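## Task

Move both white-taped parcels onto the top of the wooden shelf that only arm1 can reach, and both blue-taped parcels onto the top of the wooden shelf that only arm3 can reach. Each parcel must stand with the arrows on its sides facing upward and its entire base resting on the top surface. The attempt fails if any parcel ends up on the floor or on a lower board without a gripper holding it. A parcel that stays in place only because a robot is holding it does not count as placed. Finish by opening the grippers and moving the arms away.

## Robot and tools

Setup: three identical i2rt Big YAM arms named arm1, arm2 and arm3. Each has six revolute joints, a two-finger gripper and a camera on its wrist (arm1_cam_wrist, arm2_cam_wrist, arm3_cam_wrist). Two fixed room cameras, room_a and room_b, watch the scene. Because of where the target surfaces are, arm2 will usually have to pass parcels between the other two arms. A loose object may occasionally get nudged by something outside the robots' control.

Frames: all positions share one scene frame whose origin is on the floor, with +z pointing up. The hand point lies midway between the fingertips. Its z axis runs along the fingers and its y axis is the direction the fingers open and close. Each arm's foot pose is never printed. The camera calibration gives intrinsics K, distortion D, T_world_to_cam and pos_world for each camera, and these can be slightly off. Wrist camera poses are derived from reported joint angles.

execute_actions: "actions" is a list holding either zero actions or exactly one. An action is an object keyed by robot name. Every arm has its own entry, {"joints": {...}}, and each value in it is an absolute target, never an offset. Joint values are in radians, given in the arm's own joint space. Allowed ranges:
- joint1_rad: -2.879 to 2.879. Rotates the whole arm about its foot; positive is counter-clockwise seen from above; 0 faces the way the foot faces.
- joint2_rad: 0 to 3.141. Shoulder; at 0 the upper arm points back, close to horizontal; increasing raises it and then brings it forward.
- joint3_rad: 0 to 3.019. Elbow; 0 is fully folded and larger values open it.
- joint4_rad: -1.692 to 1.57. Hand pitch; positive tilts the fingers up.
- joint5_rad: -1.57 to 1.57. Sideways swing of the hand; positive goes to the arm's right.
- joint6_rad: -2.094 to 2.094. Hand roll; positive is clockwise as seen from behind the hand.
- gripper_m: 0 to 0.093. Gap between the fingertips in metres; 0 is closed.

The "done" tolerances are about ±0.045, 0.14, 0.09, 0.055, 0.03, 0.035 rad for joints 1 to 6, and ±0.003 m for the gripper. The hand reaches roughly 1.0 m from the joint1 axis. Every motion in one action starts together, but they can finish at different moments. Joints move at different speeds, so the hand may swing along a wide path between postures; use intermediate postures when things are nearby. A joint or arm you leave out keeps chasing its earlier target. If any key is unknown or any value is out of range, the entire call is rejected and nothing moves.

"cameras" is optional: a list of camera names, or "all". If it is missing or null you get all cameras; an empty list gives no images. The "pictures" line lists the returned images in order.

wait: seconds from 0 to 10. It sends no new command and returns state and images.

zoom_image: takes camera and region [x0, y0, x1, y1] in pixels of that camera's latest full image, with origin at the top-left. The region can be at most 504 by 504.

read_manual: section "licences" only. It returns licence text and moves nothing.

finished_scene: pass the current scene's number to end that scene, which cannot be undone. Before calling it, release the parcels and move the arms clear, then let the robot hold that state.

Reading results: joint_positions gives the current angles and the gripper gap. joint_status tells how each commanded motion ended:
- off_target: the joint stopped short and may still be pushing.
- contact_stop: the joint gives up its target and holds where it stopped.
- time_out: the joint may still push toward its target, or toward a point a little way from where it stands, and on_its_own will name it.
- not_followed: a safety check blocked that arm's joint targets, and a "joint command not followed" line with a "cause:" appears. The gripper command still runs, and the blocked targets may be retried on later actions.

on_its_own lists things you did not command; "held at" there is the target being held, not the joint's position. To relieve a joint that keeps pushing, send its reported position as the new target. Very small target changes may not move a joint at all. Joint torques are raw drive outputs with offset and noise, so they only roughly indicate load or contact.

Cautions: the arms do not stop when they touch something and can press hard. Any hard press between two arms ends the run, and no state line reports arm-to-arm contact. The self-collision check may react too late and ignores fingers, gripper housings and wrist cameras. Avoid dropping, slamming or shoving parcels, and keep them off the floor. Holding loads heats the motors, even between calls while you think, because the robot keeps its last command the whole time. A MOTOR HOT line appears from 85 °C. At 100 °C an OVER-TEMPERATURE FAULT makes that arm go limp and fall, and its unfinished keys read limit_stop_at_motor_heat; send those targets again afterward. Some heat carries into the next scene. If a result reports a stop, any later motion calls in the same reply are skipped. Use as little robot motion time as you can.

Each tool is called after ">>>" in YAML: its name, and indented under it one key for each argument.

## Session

>>> execute_actions:
  actions: []

Scene clock: 0.00 s.
Joint torques (N m, as the arm reports them, + toward a larger angle): no reading
arm1.joint_positions: joint1_rad=-0.821 joint2_rad=+0.497 joint3_rad=+1.621 joint4_rad=-1.613 joint5_rad=+0.150 joint6_rad=+0.222 gripper_m=+0.094
arm1.joint_status: not commanded
arm1.hand: x=-0.6229 y=-1.0866 z=+1.4876 quat_wxyz=(-0.342, -0.713, -0.477, +0.385) (m; scene frame)
arm2.joint_positions: joint1_rad=+0.639 joint2_rad=+0.556 joint3_rad=+1.336 joint4_rad=-1.485 joint5_rad=-0.117 joint6_rad=+0.794 gripper_m=+0.095
arm2.joint_status: not commanded
arm2.hand: x=+0.1589 y=-0.2044 z=+1.3890 quat_wxyz=(+0.251, +0.882, -0.218, -0.334) (m; scene frame)
arm3.joint_positions: joint1_rad=+0.216 joint2_rad=+0.557 joint3_rad=+1.344 joint4_rad=-1.358 joint5_rad=+0.113 joint6_rad=+0.601 gripper_m=+0.095
arm3.joint_status: not commanded
arm3.hand: x=+0.0341 y=+1.0763 z=+1.3662 quat_wxyz=(-0.160, -0.861, +0.166, +0.453) (m; scene frame)
pictures: arm1_cam_wrist, arm2_cam_wrist, arm3_cam_wrist, room_a, room_b
camera_calibration (this result's frames):
arm1_cam_wrist: T_world_to_cam=[[-0.939549, 0.316492, -0.130695, -0.0479041], [0.341264, 0.834216, -0.433155, 1.76661], [-0.0280623, -0.451572, -0.891793, 0.940071], [0, 0, 0, 1]] pos_world=[-0.621508, -1.03406, 1.5973]
arm2_cam_wrist: T_world_to_cam=[[0.221961, 0.781519, -0.583062, 0.931023], [0.961111, -0.27613, -0.00423921, -0.197477], [-0.164314, -0.559446, -0.812417, 1.16126], [0, 0, 0, 1]] pos_world=[0.173958, -0.132477, 1.48544]
arm3_cam_wrist: T_world_to_cam=[[0.133452, 0.893479, -0.428819, -0.381599], [0.91793, -0.274558, -0.286396, 0.659456], [-0.373624, -0.355406, -0.856791, 1.68854], [0, 0, 0, 1]] pos_world=[0.0764712, 1.12213, 1.47196]
Images, in order (width x height): arm1_cam_wrist 896x504, arm2_cam_wrist 896x504, arm3_cam_wrist 896x504, room_a 896x504, room_b 896x504.

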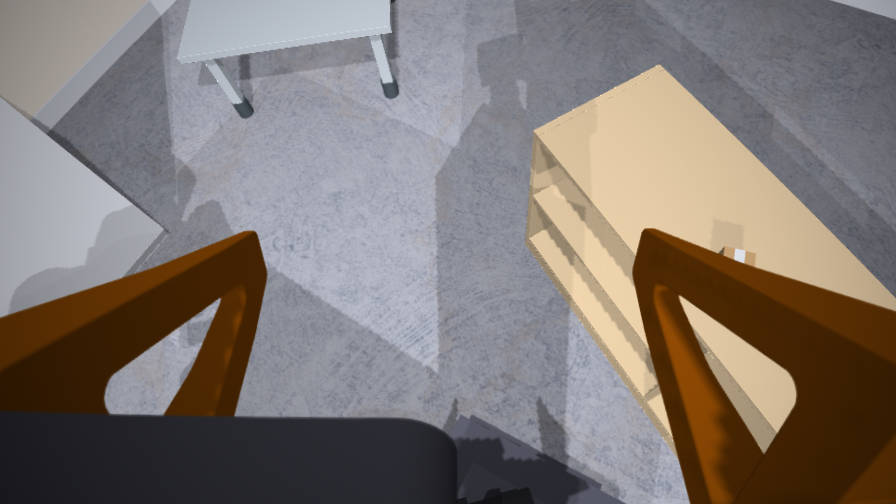

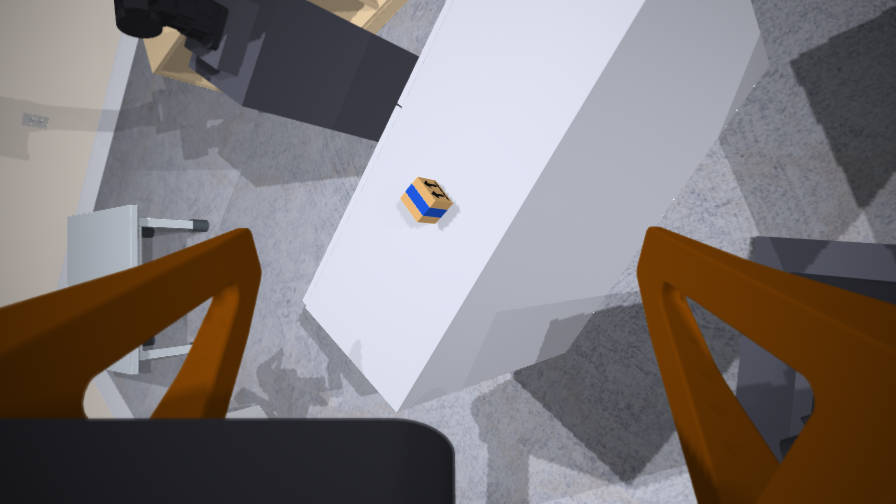

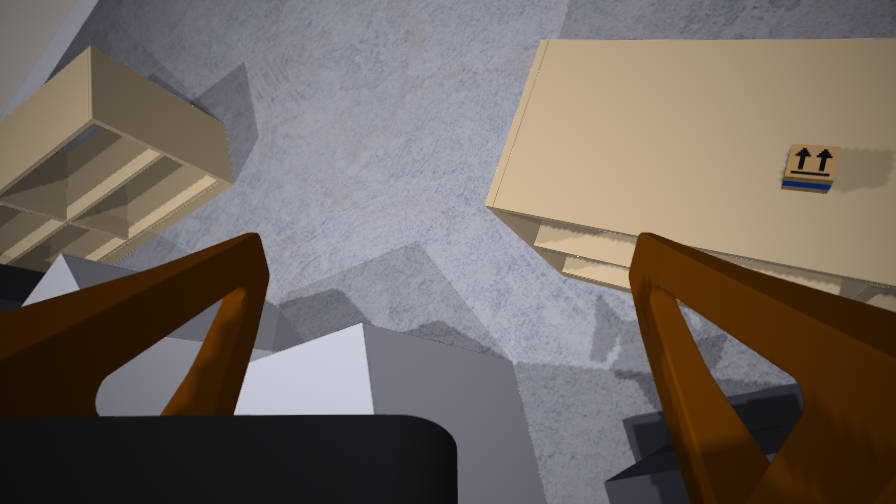

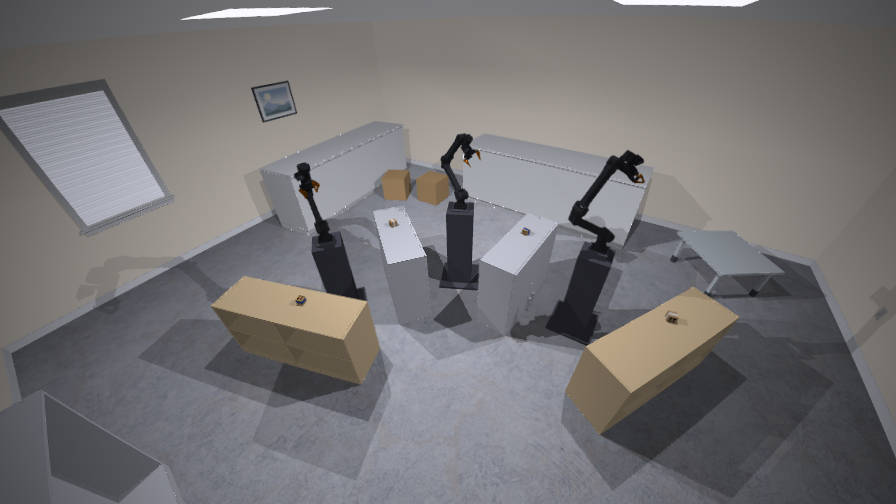

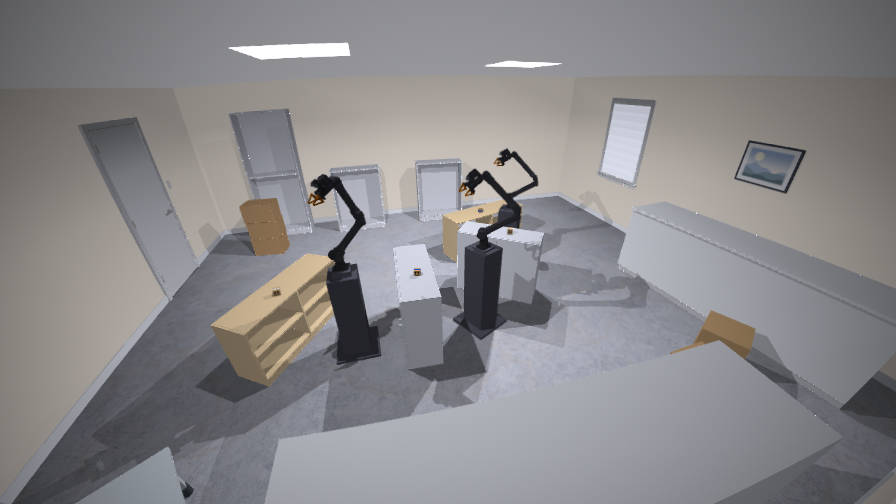

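>>> zoom_image:
  camera: "room_a"
  region: [650, 300, 694, 335]

>>> zoom_image:
  camera: "room_a"
  region: [504, 214, 548, 249]

>>> zoom_image:
  camera: "room_a"
  region: [371, 206, 415, 241]

>>> zoom_image:
  camera: "room_a"
  region: [279, 283, 323, 318]

>>> zoom_image:
  camera: "room_b"
  region: [255, 275, 299, 310]

>>> zoom_image:
  camera: "room_b"
  region: [395, 254, 439, 289]

>>> zoom_image:
  camera: "room_b"
  region: [470, 200, 530, 245]

>>> zoom_image:
  camera: "arm2_cam_wrist"
  region: [380, 160, 480, 240]

Region (650, 300, 694, 335) of room_a's 896x504 image, scaled by 11.455, with more detail than that image has; it fills the top 401 rows of this view, and the rest is white.

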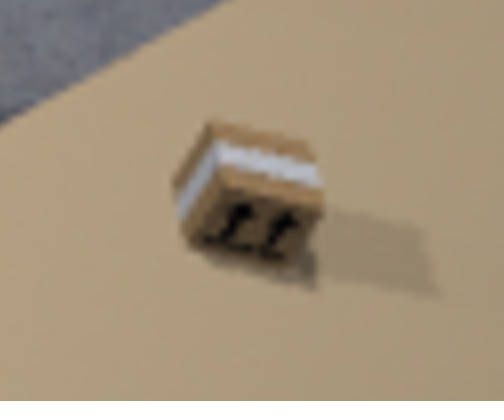

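Region (504, 214, 548, 249) of room_a's 896x504 image, scaled by 11.455, with more detail than that image has; it fills the top 401 rows of this view, and the rest is white.

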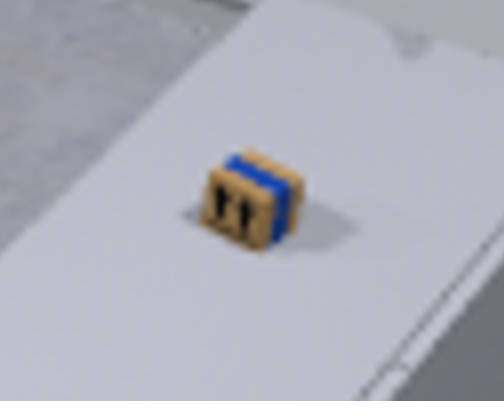

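Region (371, 206, 415, 241) of room_a's 896x504 image, scaled by 11.455, with more detail than that image has; it fills the top 401 rows of this view, and the rest is white.

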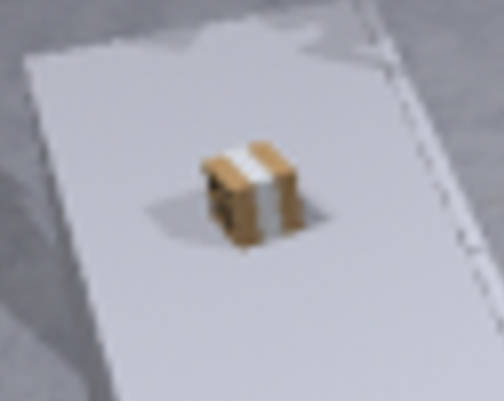

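Region (279, 283, 323, 318) of room_a's 896x504 image, scaled by 11.455, with more detail than that image has; it fills the top 401 rows of this view, and the rest is white.

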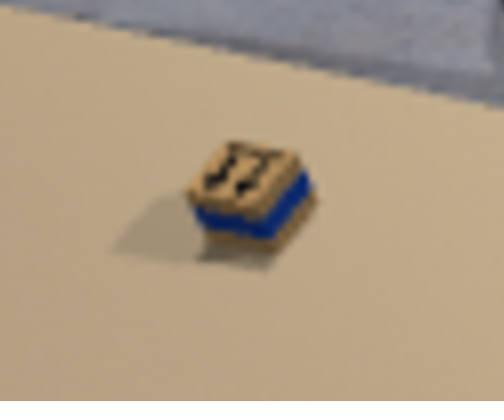

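Region (255, 275, 299, 310) of room_b's 896x504 image, scaled by 11.455, with more detail than that image has; it fills the top 401 rows of this view, and the rest is white.

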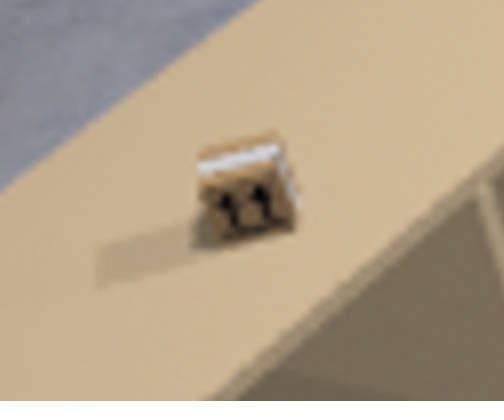

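Region (395, 254, 439, 289) of room_b's 896x504 image, scaled by 11.455, with more detail than that image has; it fills the top 401 rows of this view, and the rest is white.

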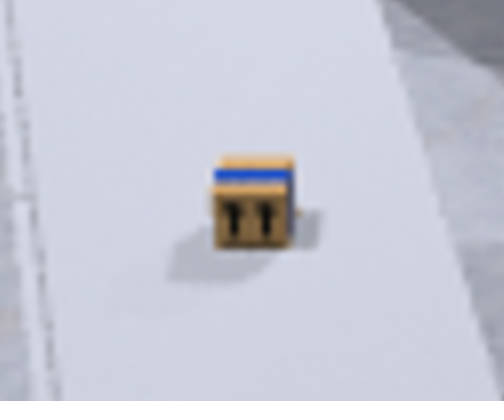

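Region (470, 200, 530, 245) of room_b's 896x504 image, scaled by 8.400, with more detail than that image has; it fills the top 378 rows of this view, and the rest is white.

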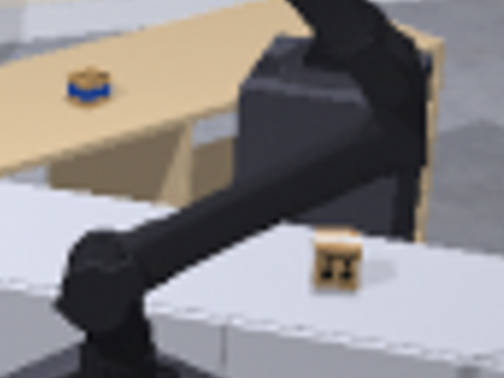

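Region (380, 160, 480, 240) of arm2_cam_wrist's 896x504 image, scaled by 5.040, with more detail than that image has; it fills the top 403 rows of this view, and the rest is white.

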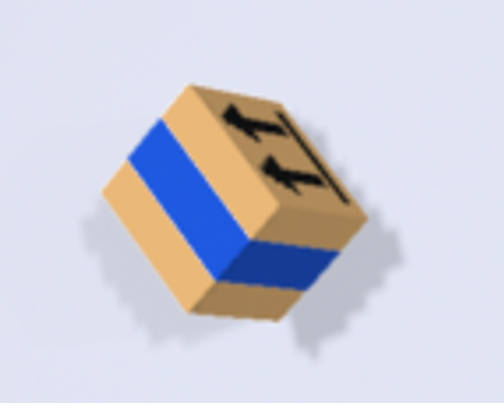

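>>> execute_actions:
  actions:
    - {"arm1":{"joints":{"joint1_rad":-1.836,"joint2_rad":2.3,"joint3_rad":1.77,"joint4_rad":-1.0,"joint5_rad":0,"joint6_rad":0,"gripper_m":0.093}},"arm2":{"joints":{"joint1_rad":1.278,"joint2_rad":2.06,"joint3_rad":1.72,"joint4_rad":-1.195,"joint5_rad":0,"joint6_rad":0.41,"gripper_m":0.093}},"arm3":{"joints":{"joint1_rad":1.856,"joint2_rad":2.22,"joint3_rad":2.12,"joint4_rad":-1.58,"joint5_rad":0,"joint6_rad":0,"gripper_m":0.093}}}

Scene clock: 6.53 s.
Joint torques (N m, as the arm reports them, + toward a larger angle): arm1=[  0.75 -21.46   8.36   0.61   0.01  -0.14] | arm2=[ -0.64 -17.11   8.6   -0.07   0.15  -0.13] | arm3=[  0.1  -23.75  11.04   0.44  -0.04  -0.02]
arm1.joint_positions: joint1_rad=-1.847 joint2_rad=+2.285 joint3_rad=+1.756 joint4_rad=-0.999 joint5_rad=-0.001 joint6_rad=+0.008 gripper_m=+0.093
arm1.joint_status: all done
arm1.hand: x=-1.1823 y=-1.2772 z=+0.8210 quat_wxyz=(-0.002, -0.974, -0.225, +0.021) (m; scene frame)
arm2.joint_positions: joint1_rad=+1.284 joint2_rad=+2.061 joint3_rad=+1.702 joint4_rad=-1.193 joint5_rad=+0.001 joint6_rad=+0.421 gripper_m=+0.093
arm2.joint_status: all done
arm2.hand: x=-0.0429 y=-0.6197 z=+0.9386 quat_wxyz=(+0.003, +0.972, +0.236, -0.003) (m; scene frame)
arm3.joint_positions: joint1_rad=+1.850 joint2_rad=+2.214 joint3_rad=+2.096 joint4_rad=-1.571 joint5_rad=-0.001 joint6_rad=+0.005 gripper_m=+0.093
arm3.joint_status: all done
arm3.hand: x=+0.4644 y=+0.5008 z=+0.9446 quat_wxyz=(+0.047, -0.577, -0.815, -0.034) (m; scene frame)
pictures: arm1_cam_wrist, arm2_cam_wrist, arm3_cam_wrist, room_a, room_b
camera_calibration (this result's frames):
arm1_cam_wrist: T_world_to_cam=[[-0.427966, 0.903781, 0.00499336, 0.643202], [0.755935, 0.354918, 0.550087, 0.898675], [0.495385, 0.239193, -0.835093, 1.69842], [0, 0, 0, 1]] pos_world=[-1.24545, -1.30652, 0.920779]
arm2_cam_wrist: T_world_to_cam=[[-0.459806, 0.888014, 0.0030863, 0.524383], [0.724014, 0.372872, 0.58032, -0.27679], [0.514181, 0.269069, -0.814383, 1.07425], [0, 0, 0, 1]] pos_world=[-0.110846, -0.651501, 1.03386]
arm3_cam_wrist: T_world_to_cam=[[-0.942855, -0.333078, -0.00915034, 0.612109], [-0.253584, 0.699472, 0.668157, -0.859652], [-0.216148, 0.632295, -0.743964, 0.609169], [0, 0, 0, 1]] pos_world=[0.490807, 0.420008, 1.03318]
Images, in order (width x height): arm1_cam_wrist 896x504, arm2_cam_wrist 896x504, arm3_cam_wrist 896x504, room_a 896x504, room_b 896x504.

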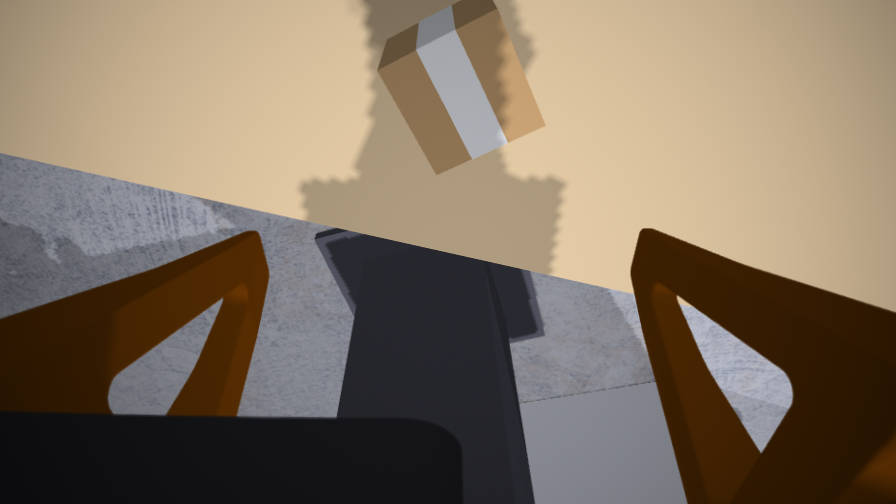

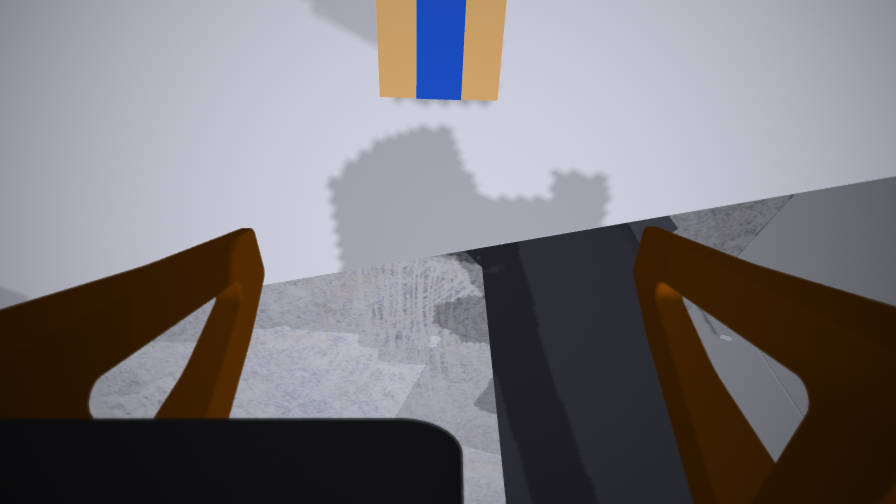

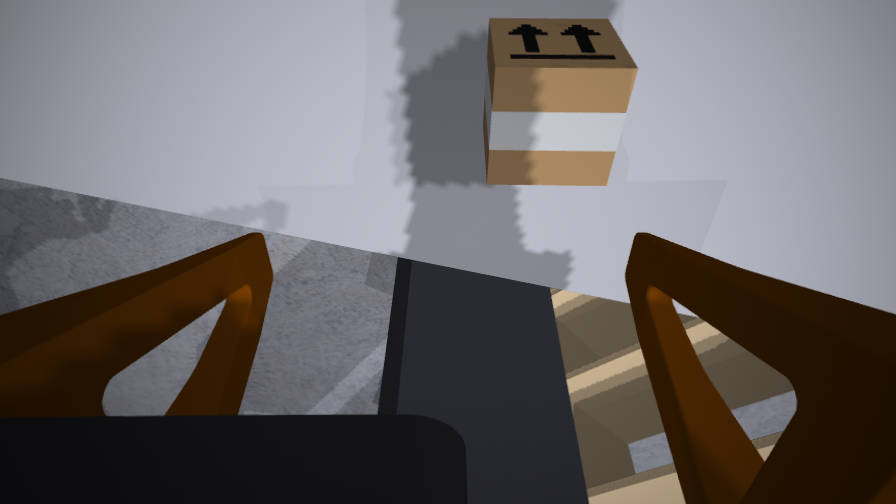

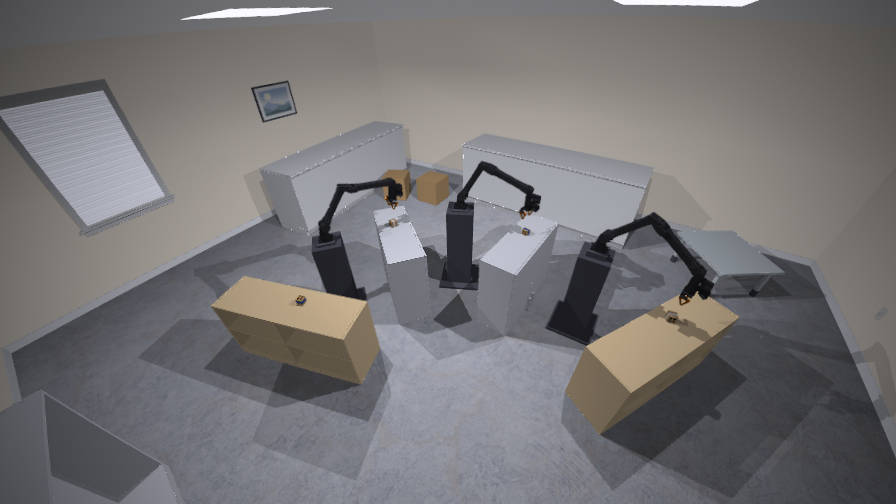

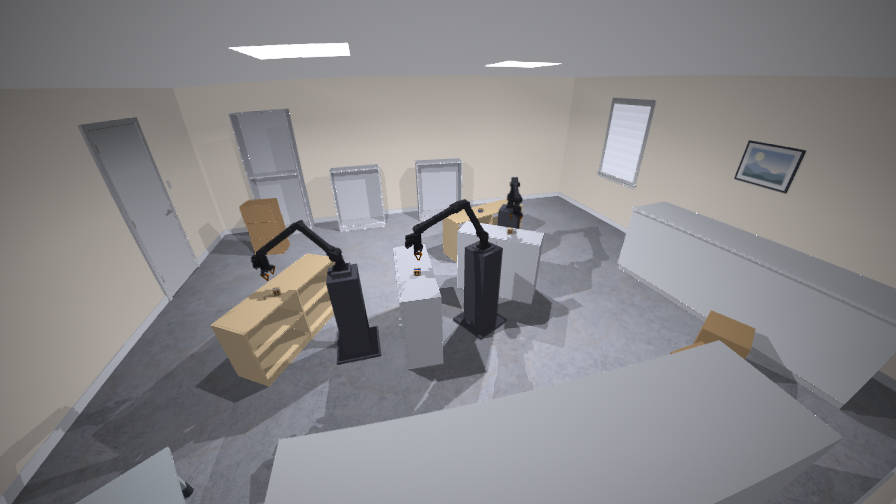

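>>> execute_actions:
  actions:
    - {"arm1":{"joints":{"joint1_rad":-1.0,"joint2_rad":1.8,"joint3_rad":1.3}},"arm2":{"joints":{"joint1_rad":1.262,"joint2_rad":2.285,"joint3_rad":1.705,"joint4_rad":-0.985}},"arm3":{"joints":{"joint1_rad":1.783,"joint2_rad":2.42,"joint3_rad":2.26,"joint4_rad":-1.68}}}
  cameras: ["arm2_cam_wrist","arm3_cam_wrist"]

Scene clock: 9.80 s.
Joint torques (N m, as the arm reports them, + toward a larger angle): arm1=[ -0.04 -14.32   7.62   0.66   0.    -0.11] | arm2=[ -0.36 -19.55   7.25   0.32   0.14  -0.13] | arm3=[  0.17 -24.88  11.37   0.07  -0.04  -0.01]
arm1.joint_positions: joint1_rad=-1.004 joint2_rad=+1.777 joint3_rad=+1.301 joint4_rad=-0.999 joint5_rad=-0.001 joint6_rad=+0.006 gripper_m=+0.093
arm1.joint_status: all done
arm1.hand: x=-0.7287 y=-1.4937 z=+0.9517 quat_wxyz=(-0.026, -0.795, -0.605, +0.037) (m; scene frame)
arm2.joint_positions: joint1_rad=+1.264 joint2_rad=+2.289 joint3_rad=+1.691 joint4_rad=-0.995 joint5_rad=+0.001 joint6_rad=+0.421 gripper_m=+0.093
arm2.joint_status: all done
arm2.hand: x=-0.0576 y=-0.6184 z=+0.7958 quat_wxyz=(-0.010, +0.974, +0.226, +0.014) (m; scene frame)
arm3.joint_positions: joint1_rad=+1.776 joint2_rad=+2.412 joint3_rad=+2.227 joint4_rad=-1.671 joint5_rad=-0.001 joint6_rad=+0.005 gripper_m=+0.093
arm3.joint_status: all done
arm3.hand: x=+0.4192 y=+0.4842 z=+0.8667 quat_wxyz=(+0.112, -0.601, -0.786, -0.086) (m; scene frame)
pictures: arm2_cam_wrist, arm3_cam_wrist
camera_calibration (this result's frames):
arm2_cam_wrist: T_world_to_cam=[[-0.442482, 0.896545, 0.0204034, 0.509395], [0.715363, 0.339158, 0.610924, -0.229502], [0.540801, 0.284919, -0.791426, 0.95814], [0, 0, 0, 1]] pos_world=[-0.128588, -0.65185, 0.888112]
arm3_cam_wrist: T_world_to_cam=[[-0.965159, -0.261534, -0.00826943, 0.537171], [-0.169047, 0.599103, 0.782623, -0.893497], [-0.199728, 0.756753, -0.622441, 0.379484], [0, 0, 0, 1]] pos_world=[0.443205, 0.388609, 0.93992]
Images, in order (width x height): arm2_cam_wrist 896x504, arm3_cam_wrist 896x504.

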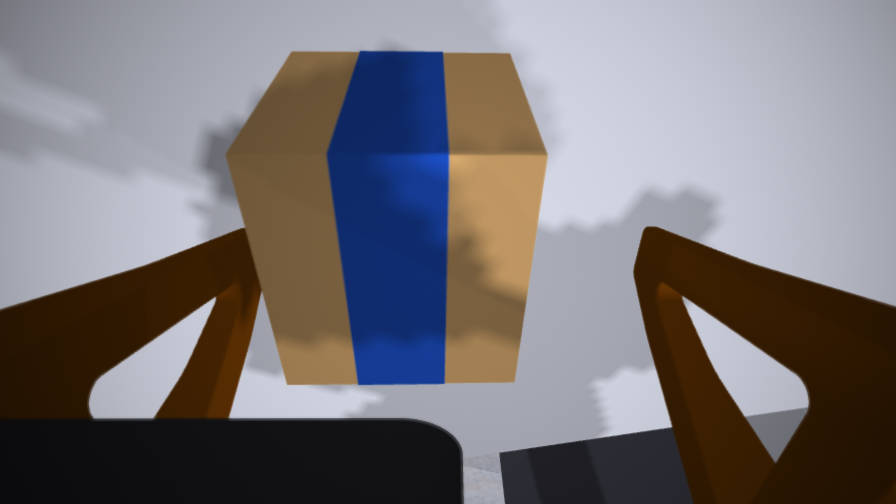

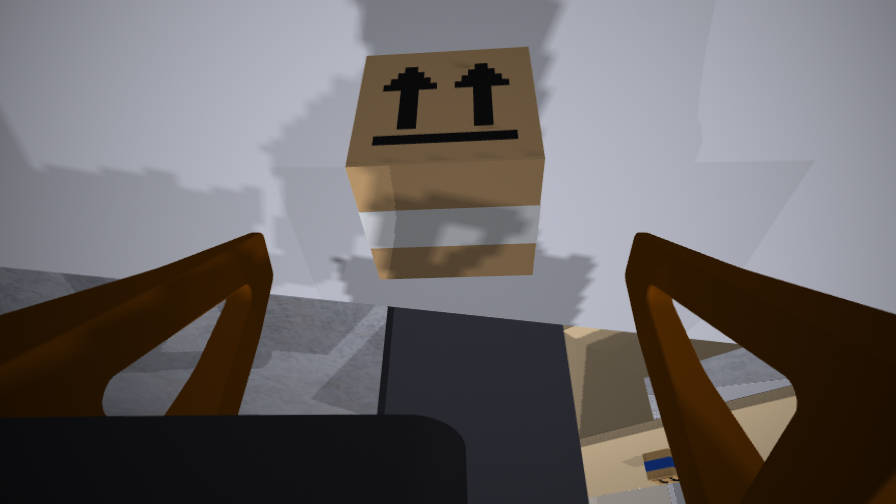

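>>> execute_actions:
  actions:
    - {"arm1":{"joints":{"joint1_rad":-0.2,"joint2_rad":1.4,"joint3_rad":0.9}},"arm2":{"joints":{"joint1_rad":1.285,"joint4_rad":-0.95}},"arm3":{"joints":{"joint2_rad":2.5,"joint6_rad":-0.075}}}
  cameras: ["arm2_cam_wrist","arm3_cam_wrist"]

Scene clock: 11.93 s.
Joint torques (N m, as the arm reports them, + toward a larger angle): arm1=[ 0.83 -8.99  7.38  0.66  0.   -0.11] | arm2=[ -0.41 -19.45   7.38   0.43   0.14  -0.13] | arm3=[  0.25 -24.04  11.12  -0.05  -0.05  -0.04]
arm1.joint_positions: joint1_rad=-0.206 joint2_rad=+1.393 joint3_rad=+0.902 joint4_rad=-0.998 joint5_rad=-0.001 joint6_rad=+0.006 gripper_m=+0.093
arm1.joint_status: all done
arm1.hand: x=-0.3978 y=-1.3101 z=+0.9752 quat_wxyz=(-0.033, -0.498, -0.866, +0.017) (m; scene frame)
arm2.joint_positions: joint1_rad=+1.282 joint2_rad=+2.289 joint3_rad=+1.691 joint4_rad=-0.961 joint5_rad=+0.001 joint6_rad=+0.421 gripper_m=+0.093
arm2.joint_status: all done
arm2.hand: x=-0.0541 y=-0.6318 z=+0.7956 quat_wxyz=(+0.000, +0.972, +0.235, +0.000) (m; scene frame)
arm3.joint_positions: joint1_rad=+1.776 joint2_rad=+2.473 joint3_rad=+2.227 joint4_rad=-1.671 joint5_rad=-0.001 joint6_rad=-0.067 gripper_m=+0.093
arm3.joint_status: all done
arm3.hand: x=+0.4172 y=+0.4915 z=+0.8282 quat_wxyz=(+0.133, -0.569, -0.804, -0.109) (m; scene frame)
pictures: arm2_cam_wrist, arm3_cam_wrist
camera_calibration (this result's frames):
arm2_cam_wrist: T_world_to_cam=[[-0.457812, 0.889025, 0.00653273, 0.52844], [0.721808, 0.367392, 0.586529, -0.189716], [0.519039, 0.273235, -0.809902, 0.966159], [0, 0, 0, 1]] pos_world=[-0.122609, -0.664085, 0.890316]
arm3_cam_wrist: T_world_to_cam=[[-0.944649, -0.326466, -0.0325251, 0.580283], [-0.212635, 0.53373, 0.818486, -0.847537], [-0.249848, 0.780098, -0.573605, 0.31859], [0, 0, 0, 1]] pos_world=[0.447547, 0.393267, 0.895315]
Images, in order (width x height): arm2_cam_wrist 896x504, arm3_cam_wrist 896x504.

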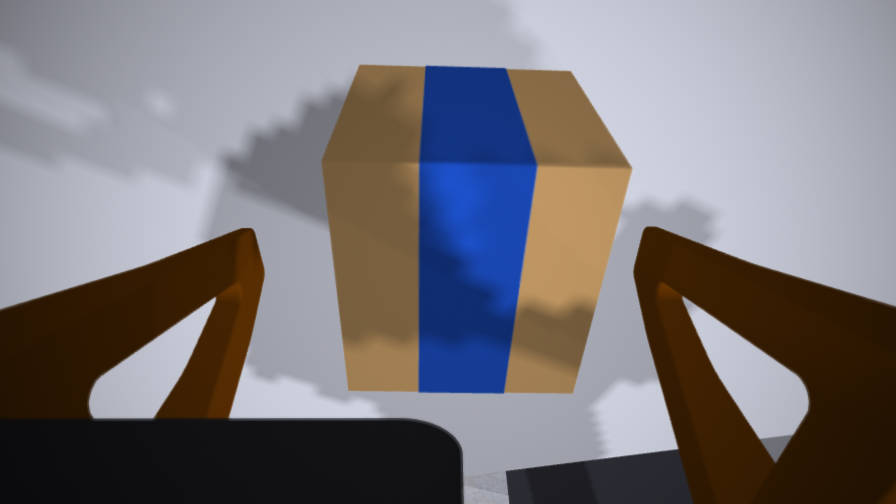

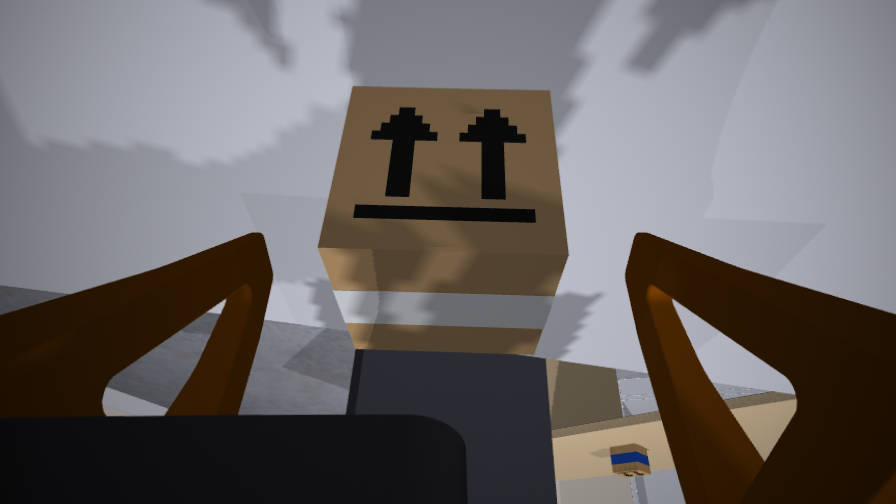

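>>> execute_actions:
  actions:
    - {"arm1":{"joints":{"joint1_rad":0.4}},"arm2":{"joints":{"gripper_m":0.035}},"arm3":{"joints":{"joint2_rad":2.525,"joint3_rad":2.195}}}
  cameras: ["arm3_cam_wrist"]

Scene clock: 13.80 s.
Joint torques (N m, as the arm reports them, + toward a larger angle): arm1=[ 0.75 -8.97  7.37  0.62 -0.01 -0.11] | arm2=[  0.01 -19.19   7.37   0.43   0.15  -0.12] | arm3=[  0.21 -22.41   8.23  -0.12  -0.05  -0.04]
arm1.joint_positions: joint1_rad=+0.394 joint2_rad=+1.393 joint3_rad=+0.902 joint4_rad=-0.998 joint5_rad=-0.001 joint6_rad=+0.006 gripper_m=+0.093
arm1.joint_status: all done
arm1.hand: x=-0.2469 y=-1.1447 z=+0.9760 quat_wxyz=(-0.038, -0.220, -0.975, +0.005) (m; scene frame)
arm2.joint_positions: joint1_rad=+1.282 joint2_rad=+2.289 joint3_rad=+1.691 joint4_rad=-0.961 joint5_rad=+0.001 joint6_rad=+0.421 gripper_m=+0.049
arm2.joint_status: gripper_m off_target (ended at +0.049, target +0.035)
arm2.hand: x=-0.0542 y=-0.6319 z=+0.7956 quat_wxyz=(+0.001, +0.972, +0.235, +0.000) (m; scene frame)
arm3.joint_positions: joint1_rad=+1.776 joint2_rad=+2.488 joint3_rad=+2.199 joint4_rad=-1.671 joint5_rad=-0.001 joint6_rad=-0.067 gripper_m=+0.093
arm3.joint_status: all done
arm3.hand: x=+0.4141 y=+0.5026 z=+0.8113 quat_wxyz=(+0.149, -0.567, -0.801, -0.123) (m; scene frame)
pictures: arm3_cam_wrist
camera_calibration (this result's frames):
arm3_cam_wrist: T_world_to_cam=[[-0.945025, -0.325104, -0.0351319, 0.582043], [-0.203156, 0.499537, 0.842135, -0.846201], [-0.256232, 0.802976, -0.538122, 0.261834], [0, 0, 0, 1]] pos_world=[0.445225, 0.401686, 0.873962]
Images, in order (width x height): arm3_cam_wrist 896x504.

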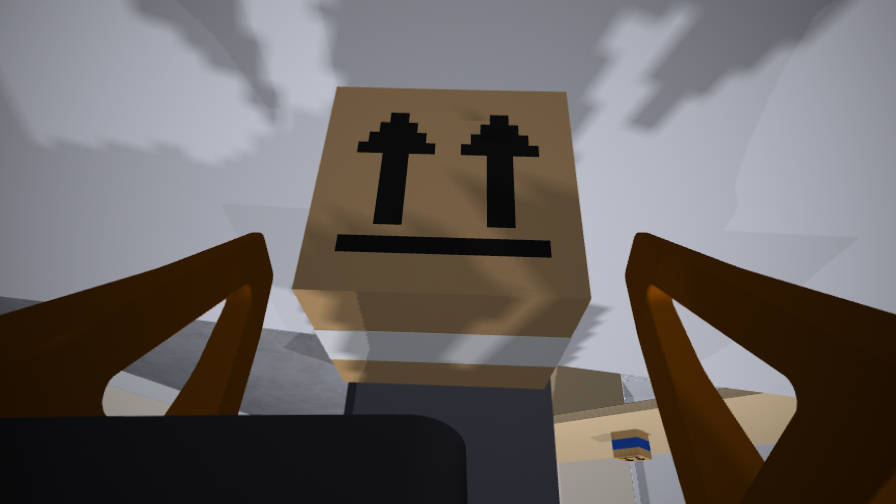

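>>> execute_actions:
  actions:
    - {"arm1":{"joints":{"joint1_rad":1.2}},"arm2":{"joints":{"joint2_rad":2.1}},"arm3":{"joints":{"gripper_m":0.035}}}
  cameras: ["arm3_cam_wrist"]

>>> execute_actions:
  actions:
    - {"arm2":{"joints":{"joint1_rad":-0.726,"joint2_rad":2.2,"joint3_rad":1.9,"joint4_rad":-1.2,"joint6_rad":-0.814}},"arm3":{"joints":{"joint1_rad":1.584,"joint2_rad":1.6,"joint3_rad":0.87,"joint4_rad":0.4,"joint6_rad":0.0}}}
  cameras: ["arm2_cam_wrist","arm3_cam_wrist","room_a"]

Scene clock: 16.43 s.
Joint torques (N m, as the arm reports them, + toward a larger angle): arm1=[ 0.56 -9.03  7.44  0.65 -0.01 -0.1 ] | arm2=[ -0.12 -17.25   8.44   0.68   0.15  -0.13] | arm3=[  0.25 -22.62   8.21  -0.14  -0.05  -0.03]
arm1.joint_positions: joint1_rad=+1.194 joint2_rad=+1.393 joint3_rad=+0.902 joint4_rad=-0.998 joint5_rad=-0.001 joint6_rad=+0.006 gripper_m=+0.093
arm1.joint_status: all done
arm1.hand: x=-0.2354 y=-0.8499 z=+0.9780 quat_wxyz=(-0.040, +0.177, -0.983, -0.012) (m; scene frame)
arm2.joint_positions: joint1_rad=+1.282 joint2_rad=+2.091 joint3_rad=+1.691 joint4_rad=-0.958 joint5_rad=+0.001 joint6_rad=+0.421 gripper_m=+0.049
arm2.joint_status: all done
arm2.hand: x=-0.0752 y=-0.6578 z=+0.9217 quat_wxyz=(+0.062, +0.967, +0.234, -0.079) (m; scene frame)
arm3.joint_positions: joint1_rad=+1.776 joint2_rad=+2.488 joint3_rad=+2.199 joint4_rad=-1.671 joint5_rad=-0.001 joint6_rad=-0.068 gripper_m=+0.058
arm3.joint_status: gripper_m off_target (ended at +0.058, target +0.035)
arm3.hand: x=+0.4141 y=+0.5026 z=+0.8113 quat_wxyz=(+0.149, -0.567, -0.801, -0.123) (m; scene frame)
pictures: arm3_cam_wrist
camera_calibration (this result's frames):
arm3_cam_wrist: T_world_to_cam=[[-0.944786, -0.325769, -0.03542, 0.582511], [-0.203743, 0.499329, 0.842116, -0.845838], [-0.256649, 0.802836, -0.538132, 0.262086], [0, 0, 0, 1]] pos_world=[0.445279, 0.401704, 0.873963]
Images, in order (width x height): arm3_cam_wrist 896x504.

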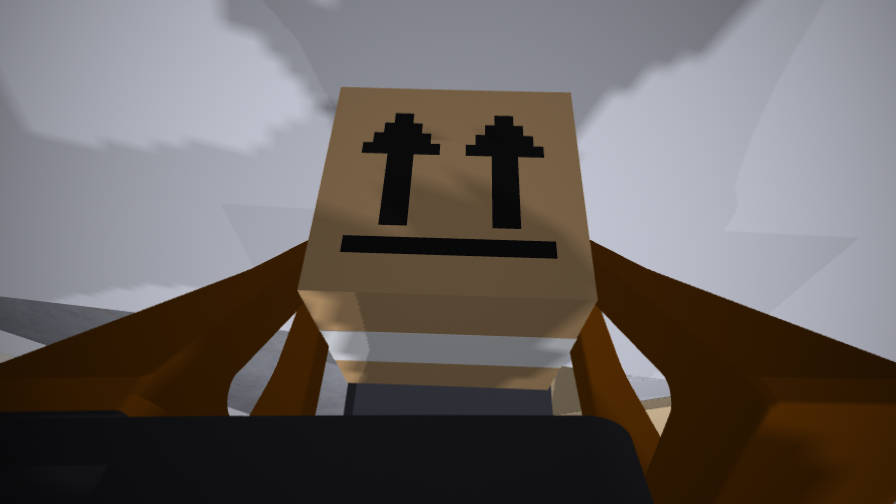

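Scene clock: 18.80 s.
Joint torques (N m, as the arm reports them, + toward a larger angle): arm1=[ 0.72 -9.04  7.45  0.6  -0.01 -0.11] | arm2=[ -0.47 -19.55   9.11  -0.27   0.01  -0.12] | arm3=[ -0.87 -13.95   9.54   3.43  -0.07   0.1 ]
arm1.joint_positions: joint1_rad=+1.194 joint2_rad=+1.393 joint3_rad=+0.902 joint4_rad=-0.998 joint5_rad=-0.001 joint6_rad=+0.006 gripper_m=+0.093
arm1.joint_status: not commanded
arm1.hand: x=-0.2354 y=-0.8499 z=+0.9780 quat_wxyz=(-0.040, +0.177, -0.983, -0.012) (m; scene frame)
arm2.joint_positions: joint1_rad=-0.723 joint2_rad=+2.205 joint3_rad=+1.876 joint4_rad=-1.190 joint5_rad=+0.002 joint6_rad=-0.803 gripper_m=+0.049
arm2.joint_status: all done
arm2.hand: x=+0.0461 y=+0.4716 z=+0.9216 quat_wxyz=(-0.026, +0.988, -0.153, -0.011) (m; scene frame)
arm3.joint_positions: joint1_rad=+1.592 joint2_rad=+1.598 joint3_rad=+0.858 joint4_rad=+0.379 joint5_rad=+0.000 joint6_rad=-0.006 gripper_m=+0.058
arm3.joint_status: all done
arm3.hand: x=+0.2964 y=+0.5062 z=+1.0033 quat_wxyz=(-0.419, -0.554, -0.608, +0.386) (m; scene frame)
pictures: arm2_cam_wrist, arm3_cam_wrist, room_a
camera_calibration (this result's frames):
arm2_cam_wrist: T_world_to_cam=[[0.300782, 0.952045, 0.0560363, -0.517822], [0.778927, -0.279141, 0.561563, -0.416009], [0.550275, -0.12526, -0.825534, 0.91553], [0, 0, 0, 1]] pos_world=[-0.024001, 0.491544, 1.01843]
arm3_cam_wrist: T_world_to_cam=[[-0.995277, -0.0970091, 0.00351799, 0.339396], [-0.0822543, 0.823545, -0.561256, 0.174611], [0.0515497, -0.558894, -0.827635, 1.2207], [0, 0, 0, 1]] pos_world=[0.289229, 0.571368, 1.1071]
Images, in order (width x height): arm2_cam_wrist 896x504, arm3_cam_wrist 896x504, room_a 896x504.

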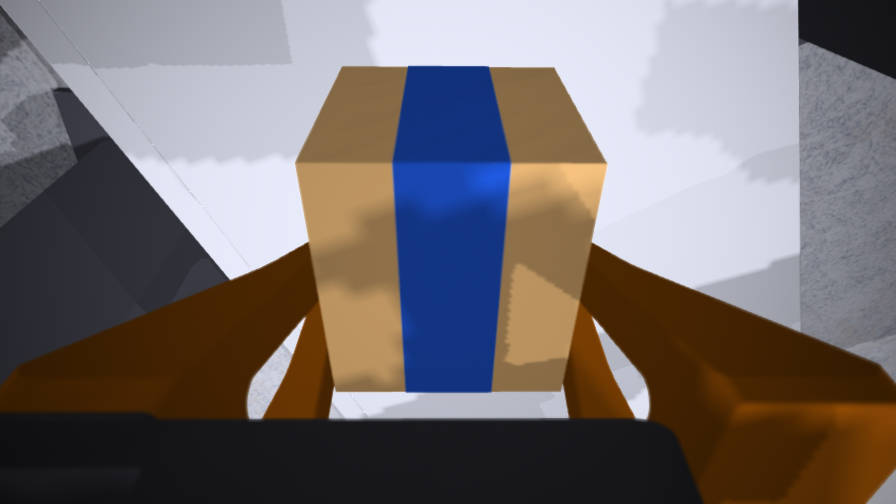

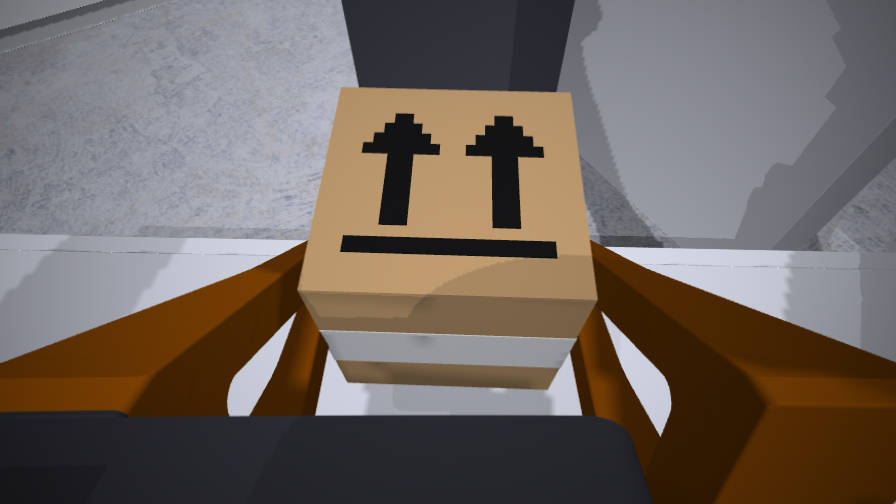

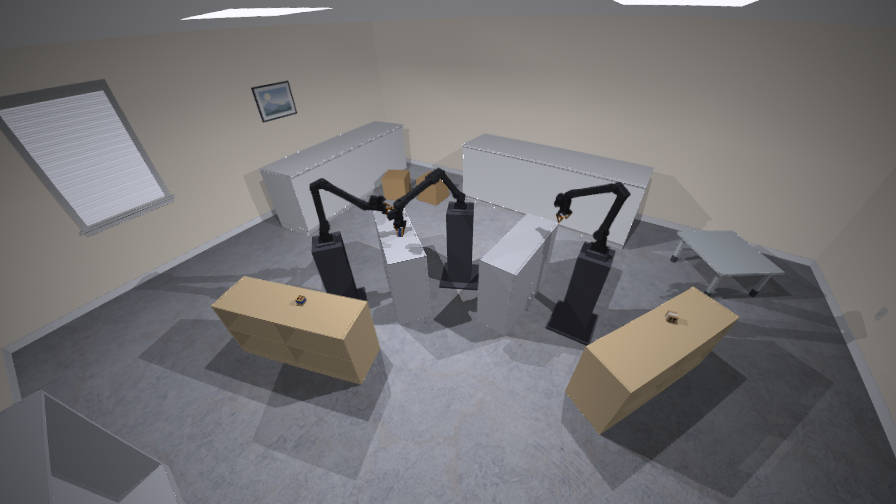

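>>> execute_actions:
  actions:
    - {"arm2":{"joints":{"joint2_rad":2.36,"joint4_rad":-1.08}},"arm3":{"joints":{"joint2_rad":2.045,"joint3_rad":0.88,"joint4_rad":0.81}}}
  cameras: ["arm2_cam_wrist","arm3_cam_wrist"]

Scene clock: 20.40 s.
Joint torques (N m, as the arm reports them, + toward a larger angle): arm1=[ 0.59 -9.01  7.42  0.67  0.   -0.09] | arm2=[ -0.69 -21.38   8.56   0.29   0.01  -0.13] | arm3=[ -0.9  -17.02   6.95   3.4   -0.07   0.09]
arm1.joint_positions: joint1_rad=+1.194 joint2_rad=+1.393 joint3_rad=+0.902 joint4_rad=-0.998 joint5_rad=-0.001 joint6_rad=+0.006 gripper_m=+0.093
arm1.joint_status: not commanded
arm1.hand: x=-0.2354 y=-0.8499 z=+0.9780 quat_wxyz=(-0.040, +0.177, -0.983, -0.012) (m; scene frame)
arm2.joint_positions: joint1_rad=-0.723 joint2_rad=+2.371 joint3_rad=+1.876 joint4_rad=-1.090 joint5_rad=+0.002 joint6_rad=-0.803 gripper_m=+0.049
arm2.joint_status: all done
arm2.hand: x=+0.0477 y=+0.4711 z=+0.8133 quat_wxyz=(+0.001, +0.988, -0.153, +0.008) (m; scene frame)
arm3.joint_positions: joint1_rad=+1.592 joint2_rad=+2.046 joint3_rad=+0.858 joint4_rad=+0.789 joint5_rad=+0.000 joint6_rad=-0.006 gripper_m=+0.058
arm3.joint_status: all done
arm3.hand: x=+0.2977 y=+0.4933 z=+0.8270 quat_wxyz=(-0.407, -0.561, -0.616, +0.375) (m; scene frame)
pictures: arm2_cam_wrist, arm3_cam_wrist
camera_calibration (this result's frames):
arm2_cam_wrist: T_world_to_cam=[[0.300531, 0.953731, 0.00880709, -0.474107], [0.761782, -0.245582, 0.599481, -0.402422], [0.573907, -0.173454, -0.800341, 0.826263], [0, 0, 0, 1]] pos_world=[-0.025156, 0.496661, 0.906712]
arm3_cam_wrist: T_world_to_cam=[[-0.995263, -0.0971672, 0.00312425, 0.340443], [-0.0840497, 0.843865, -0.529932, 0.0510153], [0.0488556, -0.527685, -0.848034, 1.06985], [0, 0, 0, 1]] pos_world=[0.290851, 0.554571, 0.933237]
Images, in order (width x height): arm2_cam_wrist 896x504, arm3_cam_wrist 896x504.

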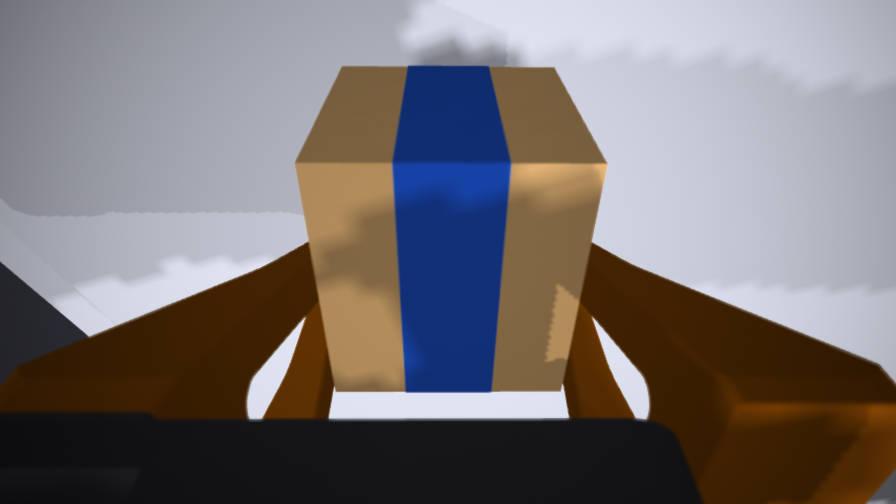

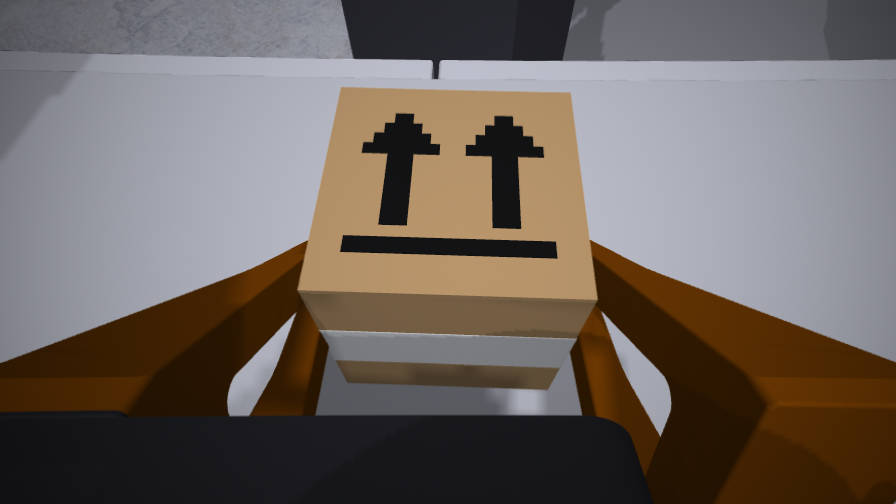

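>>> execute_actions:
  actions:
    - {"arm2":{"joints":{"joint3_rad":1.84,"joint4_rad":-1.035}},"arm3":{"joints":{"joint2_rad":2.11,"joint4_rad":0.87}}}
  cameras: ["arm2_cam_wrist","arm3_cam_wrist"]

Scene clock: 21.53 s.
Joint torques (N m, as the arm reports them, + toward a larger angle): arm1=[ 0.86 -8.92  7.43  0.67 -0.01 -0.11] | arm2=[ -0.63 -20.73   6.57   0.4    0.    -0.13] | arm3=[ -0.94 -14.89   6.59   3.39  -0.07   0.09]
arm1.joint_positions: joint1_rad=+1.194 joint2_rad=+1.393 joint3_rad=+0.902 joint4_rad=-0.998 joint5_rad=-0.001 joint6_rad=+0.006 gripper_m=+0.093
arm1.joint_status: not commanded
arm1.hand: x=-0.2354 y=-0.8499 z=+0.9780 quat_wxyz=(-0.040, +0.177, -0.983, -0.012) (m; scene frame)
arm2.joint_positions: joint1_rad=-0.723 joint2_rad=+2.368 joint3_rad=+1.841 joint4_rad=-1.046 joint5_rad=+0.002 joint6_rad=-0.803 gripper_m=+0.049
arm2.joint_status: all done
arm2.hand: x=+0.0494 y=+0.4679 z=+0.8034 quat_wxyz=(-0.004, +0.988, -0.153, +0.005) (m; scene frame)
arm3.joint_positions: joint1_rad=+1.592 joint2_rad=+2.089 joint3_rad=+0.858 joint4_rad=+0.850 joint5_rad=+0.000 joint6_rad=-0.006 gripper_m=+0.058
arm3.joint_status: all done
arm3.hand: x=+0.2977 y=+0.4942 z=+0.8144 quat_wxyz=(-0.412, -0.558, -0.612, +0.380) (m; scene frame)
pictures: arm2_cam_wrist, arm3_cam_wrist
camera_calibration (this result's frames):
arm2_cam_wrist: T_world_to_cam=[[0.300111, 0.953747, 0.0173223, -0.478314], [0.765046, -0.2515, 0.592834, -0.39065], [0.56977, -0.164663, -0.805138, 0.816781], [0, 0, 0, 1]] pos_world=[-0.0229653, 0.492436, 0.897498]
arm3_cam_wrist: T_world_to_cam=[[-0.995269, -0.097098, 0.00330176, 0.340327], [-0.0832561, 0.834886, -0.54409, 0.0592729], [0.0500735, -0.541791, -0.83902, 1.05887], [0, 0, 0, 1]] pos_world=[0.290631, 0.557244, 0.919537]
Images, in order (width x height): arm2_cam_wrist 896x504, arm3_cam_wrist 896x504.

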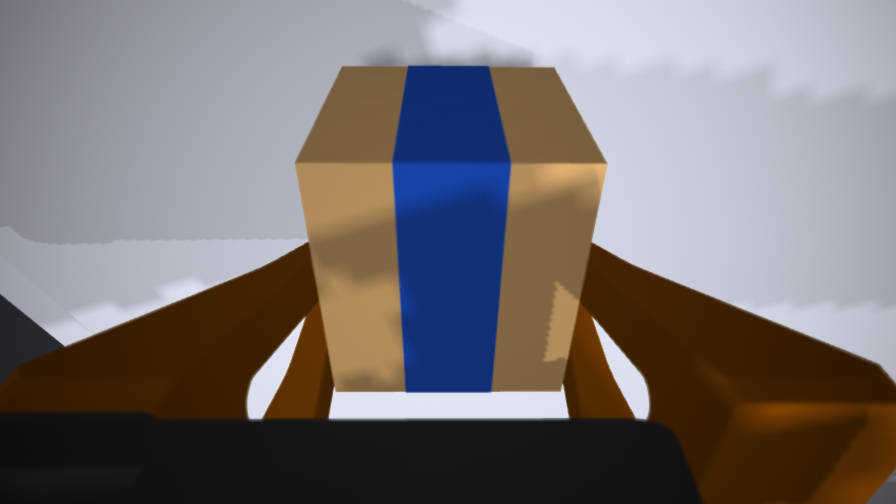

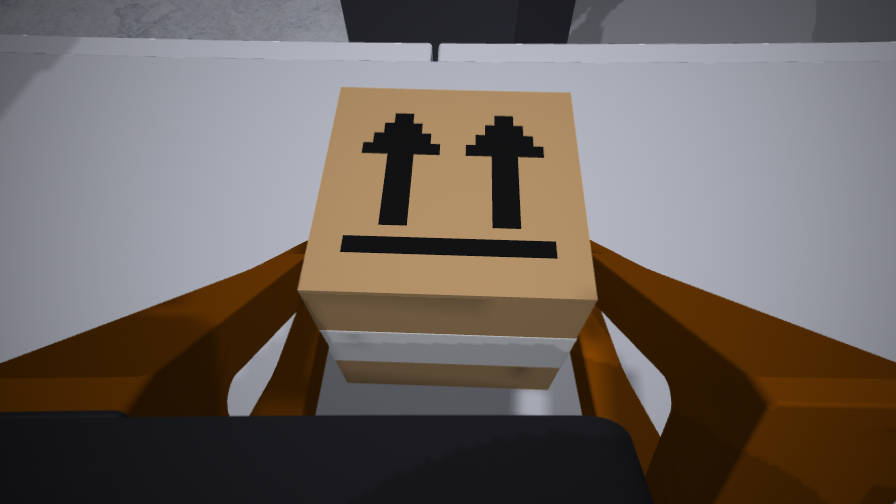

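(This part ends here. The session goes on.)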